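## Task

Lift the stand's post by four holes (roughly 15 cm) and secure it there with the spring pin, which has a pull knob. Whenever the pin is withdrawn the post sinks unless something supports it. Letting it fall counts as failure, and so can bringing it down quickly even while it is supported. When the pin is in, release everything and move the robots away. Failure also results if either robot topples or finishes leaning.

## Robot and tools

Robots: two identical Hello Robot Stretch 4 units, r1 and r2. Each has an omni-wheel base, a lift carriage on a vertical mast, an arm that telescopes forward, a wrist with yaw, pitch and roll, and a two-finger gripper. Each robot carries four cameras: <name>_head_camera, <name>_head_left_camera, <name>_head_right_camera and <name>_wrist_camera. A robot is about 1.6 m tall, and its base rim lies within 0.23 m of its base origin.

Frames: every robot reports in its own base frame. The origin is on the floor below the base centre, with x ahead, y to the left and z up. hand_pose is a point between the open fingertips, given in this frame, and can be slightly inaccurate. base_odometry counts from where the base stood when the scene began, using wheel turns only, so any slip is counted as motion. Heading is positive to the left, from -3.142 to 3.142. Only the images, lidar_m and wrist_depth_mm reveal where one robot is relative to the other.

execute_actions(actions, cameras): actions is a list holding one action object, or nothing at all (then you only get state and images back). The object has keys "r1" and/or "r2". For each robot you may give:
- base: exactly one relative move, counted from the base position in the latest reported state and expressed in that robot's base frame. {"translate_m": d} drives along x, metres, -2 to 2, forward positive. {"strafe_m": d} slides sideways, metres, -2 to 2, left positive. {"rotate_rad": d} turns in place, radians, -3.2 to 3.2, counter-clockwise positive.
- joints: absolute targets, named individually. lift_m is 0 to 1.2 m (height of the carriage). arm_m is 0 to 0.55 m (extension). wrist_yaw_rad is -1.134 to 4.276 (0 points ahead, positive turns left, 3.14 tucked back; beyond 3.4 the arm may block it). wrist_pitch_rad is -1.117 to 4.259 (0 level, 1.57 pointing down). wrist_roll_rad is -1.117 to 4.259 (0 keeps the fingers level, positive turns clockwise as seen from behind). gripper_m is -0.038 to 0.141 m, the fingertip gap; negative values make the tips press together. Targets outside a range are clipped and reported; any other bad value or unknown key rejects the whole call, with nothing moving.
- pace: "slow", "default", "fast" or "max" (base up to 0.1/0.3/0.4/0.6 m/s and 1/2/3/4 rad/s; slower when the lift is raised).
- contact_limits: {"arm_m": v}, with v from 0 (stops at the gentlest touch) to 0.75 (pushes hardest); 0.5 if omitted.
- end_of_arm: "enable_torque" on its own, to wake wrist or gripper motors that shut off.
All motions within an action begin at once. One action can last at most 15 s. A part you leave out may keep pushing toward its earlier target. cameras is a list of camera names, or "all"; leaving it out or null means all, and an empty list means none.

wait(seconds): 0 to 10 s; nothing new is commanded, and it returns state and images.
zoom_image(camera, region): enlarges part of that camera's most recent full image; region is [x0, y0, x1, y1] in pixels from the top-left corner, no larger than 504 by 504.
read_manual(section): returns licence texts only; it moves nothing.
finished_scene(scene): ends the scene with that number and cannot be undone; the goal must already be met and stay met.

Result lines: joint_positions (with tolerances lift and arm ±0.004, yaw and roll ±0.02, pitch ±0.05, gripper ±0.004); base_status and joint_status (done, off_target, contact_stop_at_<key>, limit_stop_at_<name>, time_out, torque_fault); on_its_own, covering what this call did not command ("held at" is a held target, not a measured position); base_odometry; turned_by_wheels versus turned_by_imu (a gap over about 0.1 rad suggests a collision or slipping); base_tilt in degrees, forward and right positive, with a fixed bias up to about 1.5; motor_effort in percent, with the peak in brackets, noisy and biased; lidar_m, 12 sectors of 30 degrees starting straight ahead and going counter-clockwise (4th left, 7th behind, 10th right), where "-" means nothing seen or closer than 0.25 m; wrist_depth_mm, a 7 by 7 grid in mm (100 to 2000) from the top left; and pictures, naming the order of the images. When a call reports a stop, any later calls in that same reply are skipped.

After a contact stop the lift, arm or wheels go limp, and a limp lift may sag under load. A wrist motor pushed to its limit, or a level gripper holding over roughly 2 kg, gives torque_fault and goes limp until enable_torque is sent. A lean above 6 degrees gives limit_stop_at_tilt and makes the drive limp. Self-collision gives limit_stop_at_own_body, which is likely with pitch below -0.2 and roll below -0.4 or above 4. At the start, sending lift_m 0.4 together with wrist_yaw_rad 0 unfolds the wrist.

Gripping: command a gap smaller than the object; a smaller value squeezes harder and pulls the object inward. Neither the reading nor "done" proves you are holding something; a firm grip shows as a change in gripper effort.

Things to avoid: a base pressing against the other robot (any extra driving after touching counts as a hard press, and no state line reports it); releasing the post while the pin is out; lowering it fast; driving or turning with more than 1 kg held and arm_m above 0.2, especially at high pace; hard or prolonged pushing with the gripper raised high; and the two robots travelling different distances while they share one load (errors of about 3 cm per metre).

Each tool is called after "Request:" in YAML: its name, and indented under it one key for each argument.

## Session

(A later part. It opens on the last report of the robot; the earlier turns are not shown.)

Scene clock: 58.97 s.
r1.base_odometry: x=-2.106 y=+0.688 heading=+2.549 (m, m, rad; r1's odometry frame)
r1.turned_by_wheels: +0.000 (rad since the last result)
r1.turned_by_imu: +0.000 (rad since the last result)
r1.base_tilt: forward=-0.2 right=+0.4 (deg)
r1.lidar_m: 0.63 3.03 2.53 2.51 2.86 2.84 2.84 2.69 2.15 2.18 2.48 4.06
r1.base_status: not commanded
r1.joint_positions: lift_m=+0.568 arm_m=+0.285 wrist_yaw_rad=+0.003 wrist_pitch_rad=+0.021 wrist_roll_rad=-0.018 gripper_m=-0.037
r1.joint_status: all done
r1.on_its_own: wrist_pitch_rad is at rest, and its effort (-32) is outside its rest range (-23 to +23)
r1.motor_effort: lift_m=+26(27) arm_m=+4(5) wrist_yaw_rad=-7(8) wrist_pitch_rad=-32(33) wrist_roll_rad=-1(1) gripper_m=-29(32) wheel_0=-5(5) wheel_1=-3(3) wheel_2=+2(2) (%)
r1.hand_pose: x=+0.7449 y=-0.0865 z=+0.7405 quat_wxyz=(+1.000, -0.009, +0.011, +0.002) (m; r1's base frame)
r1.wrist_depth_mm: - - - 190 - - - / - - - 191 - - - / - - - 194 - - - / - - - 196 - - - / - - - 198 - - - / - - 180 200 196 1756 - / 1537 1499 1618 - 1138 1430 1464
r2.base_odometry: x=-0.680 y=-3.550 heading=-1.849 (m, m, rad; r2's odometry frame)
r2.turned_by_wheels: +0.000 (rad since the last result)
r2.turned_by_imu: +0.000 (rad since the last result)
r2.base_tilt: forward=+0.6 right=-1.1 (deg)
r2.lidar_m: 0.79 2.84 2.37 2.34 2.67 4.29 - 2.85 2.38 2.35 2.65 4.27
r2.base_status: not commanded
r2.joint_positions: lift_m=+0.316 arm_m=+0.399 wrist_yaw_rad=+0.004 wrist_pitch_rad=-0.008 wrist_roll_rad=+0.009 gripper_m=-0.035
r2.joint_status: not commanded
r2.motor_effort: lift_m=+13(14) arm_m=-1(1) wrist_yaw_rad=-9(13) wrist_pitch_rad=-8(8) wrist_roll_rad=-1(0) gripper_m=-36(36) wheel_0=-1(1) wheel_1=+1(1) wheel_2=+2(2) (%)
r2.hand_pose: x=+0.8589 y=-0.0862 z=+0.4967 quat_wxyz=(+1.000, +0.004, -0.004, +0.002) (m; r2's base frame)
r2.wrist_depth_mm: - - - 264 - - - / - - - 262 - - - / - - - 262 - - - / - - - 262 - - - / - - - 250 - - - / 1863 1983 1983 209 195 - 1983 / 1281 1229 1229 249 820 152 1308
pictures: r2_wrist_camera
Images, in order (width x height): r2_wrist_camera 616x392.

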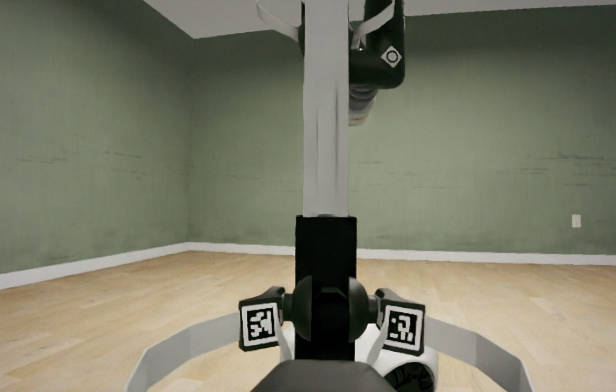

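Request:
execute_actions:
  actions:
    - {"r1":{"joints":{"lift_m":0.699},"pace":"slow"}}
  cameras: []

Request:
execute_actions:
  actions:
    - {"r2":{"joints":{"gripper_m":0.045,"arm_m":0.394}}}
  cameras: ["r2_wrist_camera","r1_wrist_camera"]

Request:
execute_actions:
  actions:
    - {"r1":{"joints":{"lift_m":0.71},"pace":"slow"}}
  cameras: ["r2_wrist_camera"]

Request:
execute_actions:
  actions:
    - {"r1":{"joints":{"lift_m":0.717},"pace":"slow"}}
  cameras: ["r2_wrist_camera"]

Request:
execute_actions:
  actions:
    - {"r1":{"joints":{"lift_m":0.7},"pace":"slow"}}
  cameras: ["r2_wrist_camera"]

Scene clock: 77.27 s.
r1.base_odometry: x=-2.106 y=+0.688 heading=+2.549 (m, m, rad; r1's odometry frame)
r1.turned_by_wheels: +0.000 (rad since the last result)
r1.turned_by_imu: +0.000 (rad since the last result)
r1.base_tilt: forward=-0.2 right=+0.3 (deg)
r1.lidar_m: 0.61 3.02 2.53 2.51 2.85 2.86 2.84 2.67 2.18 2.18 2.51 4.07
r1.base_status: not commanded
r1.joint_positions: lift_m=+0.698 arm_m=+0.285 wrist_yaw_rad=+0.003 wrist_pitch_rad=+0.022 wrist_roll_rad=-0.018 gripper_m=-0.037
r1.joint_status: all done
r1.on_its_own: wrist_pitch_rad is at rest, and its effort (-33) is outside its rest range (-23 to +23)
r1.motor_effort: lift_m=+26(25) arm_m=+4(4) wrist_yaw_rad=-7(7) wrist_pitch_rad=-33(35) wrist_roll_rad=-1(1) gripper_m=-30(34) wheel_0=-5(5) wheel_1=-3(3) wheel_2=+2(3) (%)
r1.hand_pose: x=+0.7449 y=-0.0865 z=+0.8705 quat_wxyz=(+1.000, -0.009, +0.011, +0.002) (m; r1's base frame)
r1.wrist_depth_mm: - - - 190 - - - / - - - 191 - - - / - - - 193 - - - / - - - 195 - - - / - - - 197 - - - / - - 180 200 195 - - / 1756 1708 1808 - 1708 1661 1708
r2.base_odometry: x=-0.680 y=-3.550 heading=-1.849 (m, m, rad; r2's odometry frame)
r2.turned_by_wheels: +0.000 (rad since the last result)
r2.turned_by_imu: +0.001 (rad since the last result)
r2.base_tilt: forward=+0.4 right=-1.2 (deg)
r2.lidar_m: 0.80 2.85 2.38 2.37 2.65 4.28 - 2.86 2.38 2.35 2.64 4.27
r2.base_status: not commanded
r2.joint_positions: lift_m=+0.316 arm_m=+0.399 wrist_yaw_rad=+0.004 wrist_pitch_rad=-0.008 wrist_roll_rad=+0.009 gripper_m=-0.035
r2.joint_status: not commanded
r2.motor_effort: lift_m=+14(14) arm_m=-1(1) wrist_yaw_rad=-12(12) wrist_pitch_rad=-7(8) wrist_roll_rad=-1(0) gripper_m=-39(37) wheel_0=-1(1) wheel_1=+1(1) wheel_2=+2(2) (%)
r2.hand_pose: x=+0.8589 y=-0.0863 z=+0.4967 quat_wxyz=(+1.000, +0.004, -0.004, +0.002) (m; r2's base frame)
r2.wrist_depth_mm: - - - 262 - - - / - - - 262 - - - / - - - 260 - - - / - - - 260 - - - / - - - 251 - - - / 1863 1983 1983 209 194 - 1983 / 1255 1205 1182 249 831 152 1336
pictures: none
No camera images: the call's "cameras" was empty. Leave "cameras" out to get every camera's image.

Scene clock: 78.77 s.
r1.base_odometry: x=-2.106 y=+0.688 heading=+2.549 (m, m, rad; r1's odometry frame)
r1.turned_by_wheels: +0.000 (rad since the last result)
r1.turned_by_imu: +0.000 (rad since the last result)
r1.base_tilt: forward=-0.2 right=+0.4 (deg)
r1.lidar_m: 0.63 3.05 2.53 2.51 2.82 2.86 2.83 2.67 2.16 2.18 2.51 4.09
r1.base_status: not commanded
r1.joint_positions: lift_m=+0.698 arm_m=+0.285 wrist_yaw_rad=+0.003 wrist_pitch_rad=+0.022 wrist_roll_rad=-0.018 gripper_m=-0.037
r1.joint_status: not commanded
r1.on_its_own: wrist_pitch_rad is at rest, and its effort (-33) is outside its rest range (-23 to +23)
r1.motor_effort: lift_m=+26(27) arm_m=+4(4) wrist_yaw_rad=-9(8) wrist_pitch_rad=-33(33) wrist_roll_rad=-1(1) gripper_m=-30(29) wheel_0=-5(5) wheel_1=-3(3) wheel_2=+3(3) (%)
r1.hand_pose: x=+0.7449 y=-0.0864 z=+0.8705 quat_wxyz=(+1.000, -0.009, +0.011, +0.002) (m; r1's base frame)
r1.wrist_depth_mm: - - - 190 - - - / - - - 192 - - - / - - - 194 - - - / - - - 196 - - - / - - - 198 - - - / - - 180 199 196 - - / 1756 1708 1863 - 1708 1661 1708
r2.base_odometry: x=-0.680 y=-3.550 heading=-1.849 (m, m, rad; r2's odometry frame)
r2.turned_by_wheels: +0.000 (rad since the last result)
r2.turned_by_imu: +0.000 (rad since the last result)
r2.base_tilt: forward=+0.5 right=-1.3 (deg)
r2.lidar_m: 0.81 2.83 2.37 2.36 2.67 4.27 - 2.85 2.38 2.35 2.63 4.26
r2.base_status: not commanded
r2.joint_positions: lift_m=+0.316 arm_m=+0.395 wrist_yaw_rad=+0.000 wrist_pitch_rad=-0.008 wrist_roll_rad=+0.009 gripper_m=+0.045
r2.joint_status: all done
r2.motor_effort: lift_m=+13(14) arm_m=-3(13) wrist_yaw_rad=+0(16) wrist_pitch_rad=-7(8) wrist_roll_rad=-1(0) gripper_m=-6(40) wheel_0=-1(1) wheel_1=+0(1) wheel_2=+1(2) (%)
r2.hand_pose: x=+0.8539 y=-0.0875 z=+0.4969 quat_wxyz=(+1.000, +0.004, -0.004, +0.000) (m; r2's base frame)
r2.wrist_depth_mm: - - - 266 - - - / - - - 267 - - - / - - - 266 - - - / - - - 266 - - - / - - - 256 - - - / 1863 1983 1618 226 209 - - / 1281 1281 1182 156 854 1182 1308
pictures: r1_wrist_camera, r2_wrist_camera
Images, in order (width x height): r1_wrist_camera 616x392, r2_wrist_camera 616x392.

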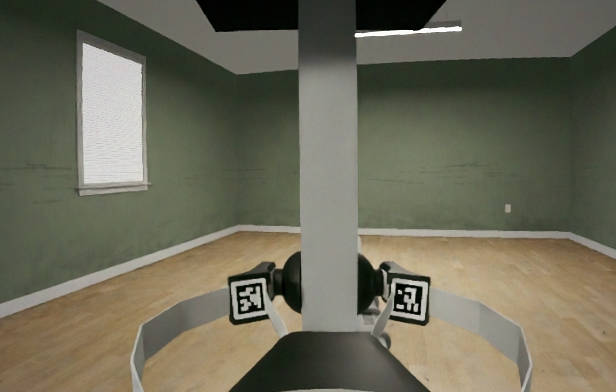

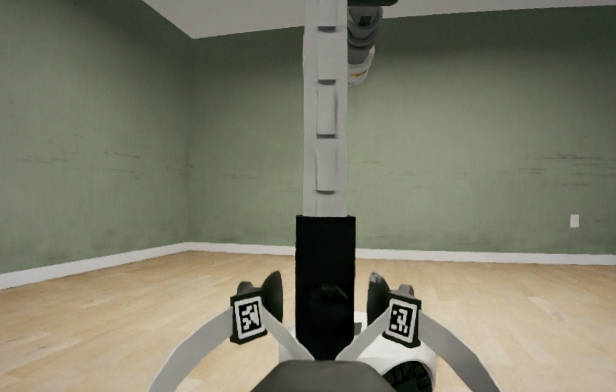

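Scene clock: 79.53 s.
r1.base_odometry: x=-2.106 y=+0.688 heading=+2.549 (m, m, rad; r1's odometry frame)
r1.turned_by_wheels: +0.000 (rad since the last result)
r1.turned_by_imu: +0.000 (rad since the last result)
r1.base_tilt: forward=-0.1 right=+0.4 (deg)
r1.lidar_m: 0.62 3.02 2.54 2.51 2.84 2.86 2.85 2.64 2.15 2.19 2.48 4.08
r1.base_status: not commanded
r1.joint_positions: lift_m=+0.709 arm_m=+0.285 wrist_yaw_rad=+0.004 wrist_pitch_rad=+0.028 wrist_roll_rad=-0.018 gripper_m=-0.037
r1.joint_status: all done
r1.on_its_own: wrist_pitch_rad is at rest, and its effort (-52) is outside its rest range (-23 to +23)
r1.motor_effort: lift_m=+29(31) arm_m=+4(4) wrist_yaw_rad=-9(9) wrist_pitch_rad=-52(56) wrist_roll_rad=-1(1) gripper_m=-33(29) wheel_0=-5(5) wheel_1=-3(3) wheel_2=+3(3) (%)
r1.hand_pose: x=+0.7450 y=-0.0864 z=+0.8794 quat_wxyz=(+1.000, -0.009, +0.014, +0.002) (m; r1's base frame)
r1.wrist_depth_mm: - - - 188 - - - / - - - 191 - - - / - - - 193 - - - / - - - 195 - - - / - - - 198 - - - / - - 180 200 196 - - / 1708 1708 1808 - 1756 1618 1756
r2.base_odometry: x=-0.680 y=-3.550 heading=-1.849 (m, m, rad; r2's odometry frame)
r2.turned_by_wheels: +0.000 (rad since the last result)
r2.turned_by_imu: +0.000 (rad since the last result)
r2.base_tilt: forward=+0.5 right=-1.2 (deg)
r2.lidar_m: 0.80 2.85 2.38 2.36 2.68 4.29 - 2.86 2.36 2.35 2.62 4.27
r2.base_status: not commanded
r2.joint_positions: lift_m=+0.316 arm_m=+0.395 wrist_yaw_rad=+0.000 wrist_pitch_rad=-0.008 wrist_roll_rad=+0.009 gripper_m=+0.045
r2.joint_status: not commanded
r2.motor_effort: lift_m=+14(14) arm_m=-3(3) wrist_yaw_rad=+0(2) wrist_pitch_rad=-6(6) wrist_roll_rad=+0(0) gripper_m=-5(4) wheel_0=-1(1) wheel_1=+1(1) wheel_2=+1(1) (%)
r2.hand_pose: x=+0.8539 y=-0.0875 z=+0.4969 quat_wxyz=(+1.000, +0.004, -0.004, +0.000) (m; r2's base frame)
r2.wrist_depth_mm: - - - 268 - - - / - - - 266 - - - / - - - 267 - - - / - - - 266 - - - / - - - 256 - - - / 1863 1983 1618 226 209 - 1983 / 1229 1308 1182 155 842 1205 1308
pictures: r2_wrist_camera
Images, in order (width x height): r2_wrist_camera 616x392.

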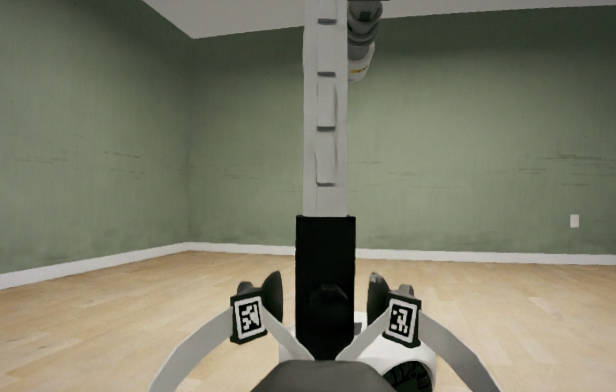

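Scene clock: 80.20 s.
r1.base_odometry: x=-2.106 y=+0.688 heading=+2.549 (m, m, rad; r1's odometry frame)
r1.turned_by_wheels: +0.000 (rad since the last result)
r1.turned_by_imu: +0.000 (rad since the last result)
r1.base_tilt: forward=-0.2 right=+0.3 (deg)
r1.lidar_m: 0.62 3.04 2.54 2.52 2.86 2.84 2.84 2.65 2.15 2.20 2.49 4.07
r1.base_status: not commanded
r1.joint_positions: lift_m=+0.716 arm_m=+0.285 wrist_yaw_rad=+0.003 wrist_pitch_rad=+0.027 wrist_roll_rad=-0.018 gripper_m=-0.037
r1.joint_status: all done
r1.on_its_own: wrist_pitch_rad is at rest, and its effort (-48) is outside its rest range (-23 to +23)
r1.motor_effort: lift_m=+29(32) arm_m=+4(4) wrist_yaw_rad=-8(8) wrist_pitch_rad=-48(56) wrist_roll_rad=-1(1) gripper_m=-31(33) wheel_0=-5(5) wheel_1=-3(3) wheel_2=+3(3) (%)
r1.hand_pose: x=+0.7449 y=-0.0866 z=+0.8868 quat_wxyz=(+1.000, -0.009, +0.013, +0.002) (m; r1's base frame)
r1.wrist_depth_mm: - - - 189 - - - / - - - 191 - - - / - - - 193 - - - / - - - 196 - - - / - - - 198 - - - / - - 180 199 195 - - / 1756 1756 1808 - 1808 1661 1756
r2.base_odometry: x=-0.680 y=-3.550 heading=-1.849 (m, m, rad; r2's odometry frame)
r2.turned_by_wheels: +0.000 (rad since the last result)
r2.turned_by_imu: +0.000 (rad since the last result)
r2.base_tilt: forward=+0.5 right=-1.1 (deg)
r2.lidar_m: 0.80 2.86 2.37 2.36 2.68 4.28 - 2.82 2.36 2.35 2.63 4.28
r2.base_status: not commanded
r2.joint_positions: lift_m=+0.316 arm_m=+0.395 wrist_yaw_rad=+0.000 wrist_pitch_rad=-0.008 wrist_roll_rad=+0.009 gripper_m=+0.045
r2.joint_status: not commanded
r2.motor_effort: lift_m=+14(13) arm_m=-3(3) wrist_yaw_rad=+2(1) wrist_pitch_rad=-6(5) wrist_roll_rad=+0(0) gripper_m=-4(5) wheel_0=-1(1) wheel_1=+1(1) wheel_2=+1(1) (%)
r2.hand_pose: x=+0.8539 y=-0.0875 z=+0.4969 quat_wxyz=(+1.000, +0.004, -0.004, +0.000) (m; r2's base frame)
r2.wrist_depth_mm: - - - 267 - - - / - - - 268 - - - / - - - 266 - - - / - - - 266 - - - / - - - 257 - - - / 1808 1983 1618 226 209 - 1921 / 1281 1308 1205 155 854 1229 1308
pictures: r2_wrist_camera
Images, in order (width x height): r2_wrist_camera 616x392.

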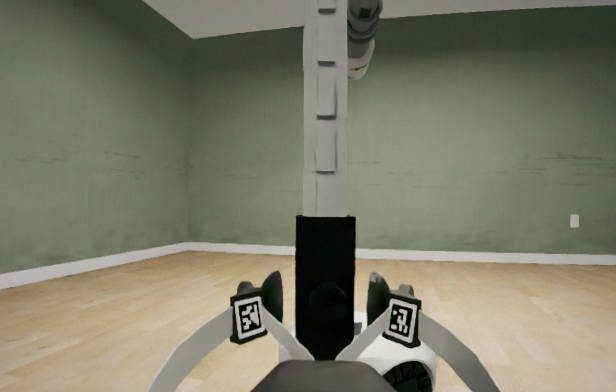

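Scene clock: 81.07 s.
r1.base_odometry: x=-2.106 y=+0.688 heading=+2.549 (m, m, rad; r1's odometry frame)
r1.turned_by_wheels: +0.000 (rad since the last result)
r1.turned_by_imu: +0.000 (rad since the last result)
r1.base_tilt: forward=-0.2 right=+0.2 (deg)
r1.lidar_m: 0.62 3.03 2.54 2.52 2.85 2.86 2.84 2.64 2.14 2.18 2.48 4.07
r1.base_status: not commanded
r1.joint_positions: lift_m=+0.700 arm_m=+0.285 wrist_yaw_rad=+0.001 wrist_pitch_rad=+0.010 wrist_roll_rad=-0.018 gripper_m=-0.037
r1.joint_status: all done
r1.motor_effort: lift_m=+16(28) arm_m=+4(4) wrist_yaw_rad=-3(7) wrist_pitch_rad=+1(48) wrist_roll_rad=-1(1) gripper_m=-28(33) wheel_0=-5(5) wheel_1=-3(3) wheel_2=+3(3) (%)
r1.hand_pose: x=+0.7449 y=-0.0870 z=+0.8756 quat_wxyz=(+1.000, -0.009, +0.005, +0.001) (m; r1's base frame)
r1.wrist_depth_mm: - - - 192 - - - / - - - 193 - - - / - - - 195 - - - / - - - 196 - - - / - - - 198 - - - / - - 180 199 197 - - / 1921 1808 - - 1863 1756 1863
r2.base_odometry: x=-0.680 y=-3.550 heading=-1.849 (m, m, rad; r2's odometry frame)
r2.turned_by_wheels: +0.000 (rad since the last result)
r2.turned_by_imu: +0.000 (rad since the last result)
r2.base_tilt: forward=+0.3 right=-1.1 (deg)
r2.lidar_m: 0.80 2.84 2.39 2.37 2.66 4.28 - 2.85 2.37 2.35 2.66 4.29
r2.base_status: not commanded
r2.joint_positions: lift_m=+0.316 arm_m=+0.395 wrist_yaw_rad=+0.000 wrist_pitch_rad=-0.008 wrist_roll_rad=+0.009 gripper_m=+0.045
r2.joint_status: not commanded
r2.motor_effort: lift_m=+14(13) arm_m=-3(3) wrist_yaw_rad=+2(0) wrist_pitch_rad=-6(6) wrist_roll_rad=-1(1) gripper_m=-4(6) wheel_0=-1(1) wheel_1=+1(1) wheel_2=+1(1) (%)
r2.hand_pose: x=+0.8539 y=-0.0875 z=+0.4969 quat_wxyz=(+1.000, +0.004, -0.004, +0.000) (m; r2's base frame)
r2.wrist_depth_mm: - - - 267 - - - / - - - 268 - - - / - - - 266 - - - / - - - 267 - - - / - - - 257 - - - / 1921 1983 1618 227 209 - 1983 / 1281 1308 1205 155 854 1205 1281
pictures: r2_wrist_camera
Images, in order (width x height): r2_wrist_camera 616x392.

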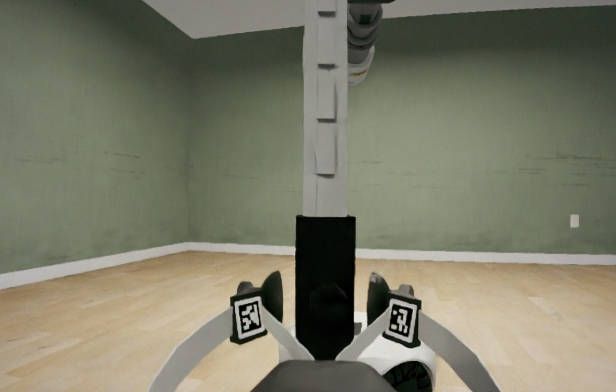

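Locked.

Request:
execute_actions:
  actions:
    - {"r1":{"joints":{"gripper_m":0.06,"arm_m":0.277}},"r2":{"joints":{"arm_m":0.005},"pace":"fast"}}
  cameras: []

Request:
execute_actions:
  actions:
    - {"r1":{"base":{"translate_m":-0.25},"joints":{"arm_m":0.005},"pace":"fast"},"r2":{"base":{"translate_m":-0.15}}}
  cameras: []

Request:
finished_scene:
  scene: 2

Scene clock: 89.80 s.
r1.base_odometry: x=-2.106 y=+0.688 heading=+2.550 (m, m, rad; r1's odometry frame)
r1.turned_by_wheels: +0.000 (rad since the last result)
r1.turned_by_imu: -0.001 (rad since the last result)
r1.base_tilt: forward=-0.2 right=+0.3 (deg)
r1.lidar_m: 0.63 3.03 2.52 2.50 2.82 2.86 2.82 2.66 2.16 2.18 2.49 4.10
r1.base_status: not commanded
r1.joint_positions: lift_m=+0.700 arm_m=+0.278 wrist_yaw_rad=+0.000 wrist_pitch_rad=+0.012 wrist_roll_rad=-0.018 gripper_m=+0.060
r1.joint_status: all done
r1.motor_effort: lift_m=+17(17) arm_m=-5(18) wrist_yaw_rad=+3(20) wrist_pitch_rad=-6(7) wrist_roll_rad=-1(1) gripper_m=-3(36) wheel_0=+0(8) wheel_1=+0(4) wheel_2=-1(9) (%)
r1.hand_pose: x=+0.7372 y=-0.0875 z=+0.8749 quat_wxyz=(+1.000, -0.009, +0.006, +0.000) (m; r1's base frame)
r1.wrist_depth_mm: - - - 199 - - - / - - - 202 - - - / - - - 202 - - - / - - - 204 - - - / - - - 206 - - - / - - 197 208 212 - - / 1808 1756 1808 - 1921 1756 1808
r2.base_odometry: x=-0.680 y=-3.550 heading=-1.849 (m, m, rad; r2's odometry frame)
r2.turned_by_wheels: +0.000 (rad since the last result)
r2.turned_by_imu: +0.001 (rad since the last result)
r2.base_tilt: forward=+0.5 right=-1.2 (deg)
r2.lidar_m: 0.79 2.84 2.37 2.36 2.67 4.29 - 2.84 2.35 2.35 2.65 4.30
r2.base_status: not commanded
r2.joint_positions: lift_m=+0.316 arm_m=+0.006 wrist_yaw_rad=+0.000 wrist_pitch_rad=-0.008 wrist_roll_rad=+0.009 gripper_m=+0.045
r2.joint_status: all done
r2.motor_effort: lift_m=+14(14) arm_m=-6(9) wrist_yaw_rad=+2(0) wrist_pitch_rad=-9(7) wrist_roll_rad=-1(1) gripper_m=-6(7) wheel_0=-1(1) wheel_1=+1(0) wheel_2=+1(1) (%)
r2.hand_pose: x=+0.4654 y=-0.0875 z=+0.4968 quat_wxyz=(+1.000, +0.004, -0.004, +0.000) (m; r2's base frame)
r2.wrist_depth_mm: - - - 820 - - - / - - - - - - - / - - - - - - - / - - - - - - - / - - - - - - - / 1863 1863 1661 640 208 - 1983 / 1255 1281 1205 155 1205 1205 1308
pictures: none
No camera images: the call's "cameras" was empty. Leave "cameras" out to get every camera's image.

Scene clock: 91.80 s.
r1.base_odometry: x=-1.898 y=+0.548 heading=+2.550 (m, m, rad; r1's odometry frame)
r1.turned_by_wheels: +0.000 (rad since the last result)
r1.turned_by_imu: +0.001 (rad since the last result)
r1.base_tilt: forward=-0.2 right=+0.3 (deg)
r1.lidar_m: 0.88 3.09 2.57 2.55 2.92 2.61 2.59 2.60 2.15 2.10 2.44 3.98
r1.base_status: done
r1.joint_positions: lift_m=+0.700 arm_m=+0.006 wrist_yaw_rad=+0.000 wrist_pitch_rad=+0.012 wrist_roll_rad=-0.018 gripper_m=+0.060
r1.joint_status: all done
r1.motor_effort: lift_m=+18(18) arm_m=-8(8) wrist_yaw_rad=+3(1) wrist_pitch_rad=-7(6) wrist_roll_rad=-1(1) gripper_m=-3(4) wheel_0=+2(4) wheel_1=+2(6) wheel_2=+1(16) (%)
r1.hand_pose: x=+0.4658 y=-0.0875 z=+0.8748 quat_wxyz=(+1.000, -0.009, +0.006, +0.000) (m; r1's base frame)
r1.wrist_depth_mm: - - - - - - - / - - - - - - - / - - - - - - - / - - - - - - - / - - - 1863 - - - / - - 197 741 213 - - / 1808 1808 1808 - 1863 1756 1808
r2.base_odometry: x=-0.638 y=-3.406 heading=-1.850 (m, m, rad; r2's odometry frame)
r2.turned_by_wheels: +0.000 (rad since the last result)
r2.turned_by_imu: +0.000 (rad since the last result)
r2.base_tilt: forward=+0.5 right=-1.1 (deg)
r2.lidar_m: 0.95 2.87 2.39 2.39 2.71 4.16 4.15 2.79 2.33 2.32 2.61 4.22
r2.base_status: done
r2.joint_positions: lift_m=+0.316 arm_m=+0.006 wrist_yaw_rad=+0.000 wrist_pitch_rad=-0.008 wrist_roll_rad=+0.009 gripper_m=+0.045
r2.joint_status: not commanded
r2.motor_effort: lift_m=+14(13) arm_m=-6(6) wrist_yaw_rad=+1(1) wrist_pitch_rad=-6(7) wrist_roll_rad=+0(1) gripper_m=-4(5) wheel_0=-4(7) wheel_1=-4(6) wheel_2=+1(6) (%)
r2.hand_pose: x=+0.4654 y=-0.0875 z=+0.4968 quat_wxyz=(+1.000, +0.004, -0.004, +0.000) (m; r2's base frame)
r2.wrist_depth_mm: - - - - - - - / - - - - - - - / - - - - - - - / - - - - - - - / - - - - - - - / 1921 1983 1618 809 208 - 1983 / 1255 1308 1205 156 1281 1182 1308
pictures: none
No camera images: the call's "cameras" was empty. Leave "cameras" out to get every camera's image.

The scene is finished: the task was done.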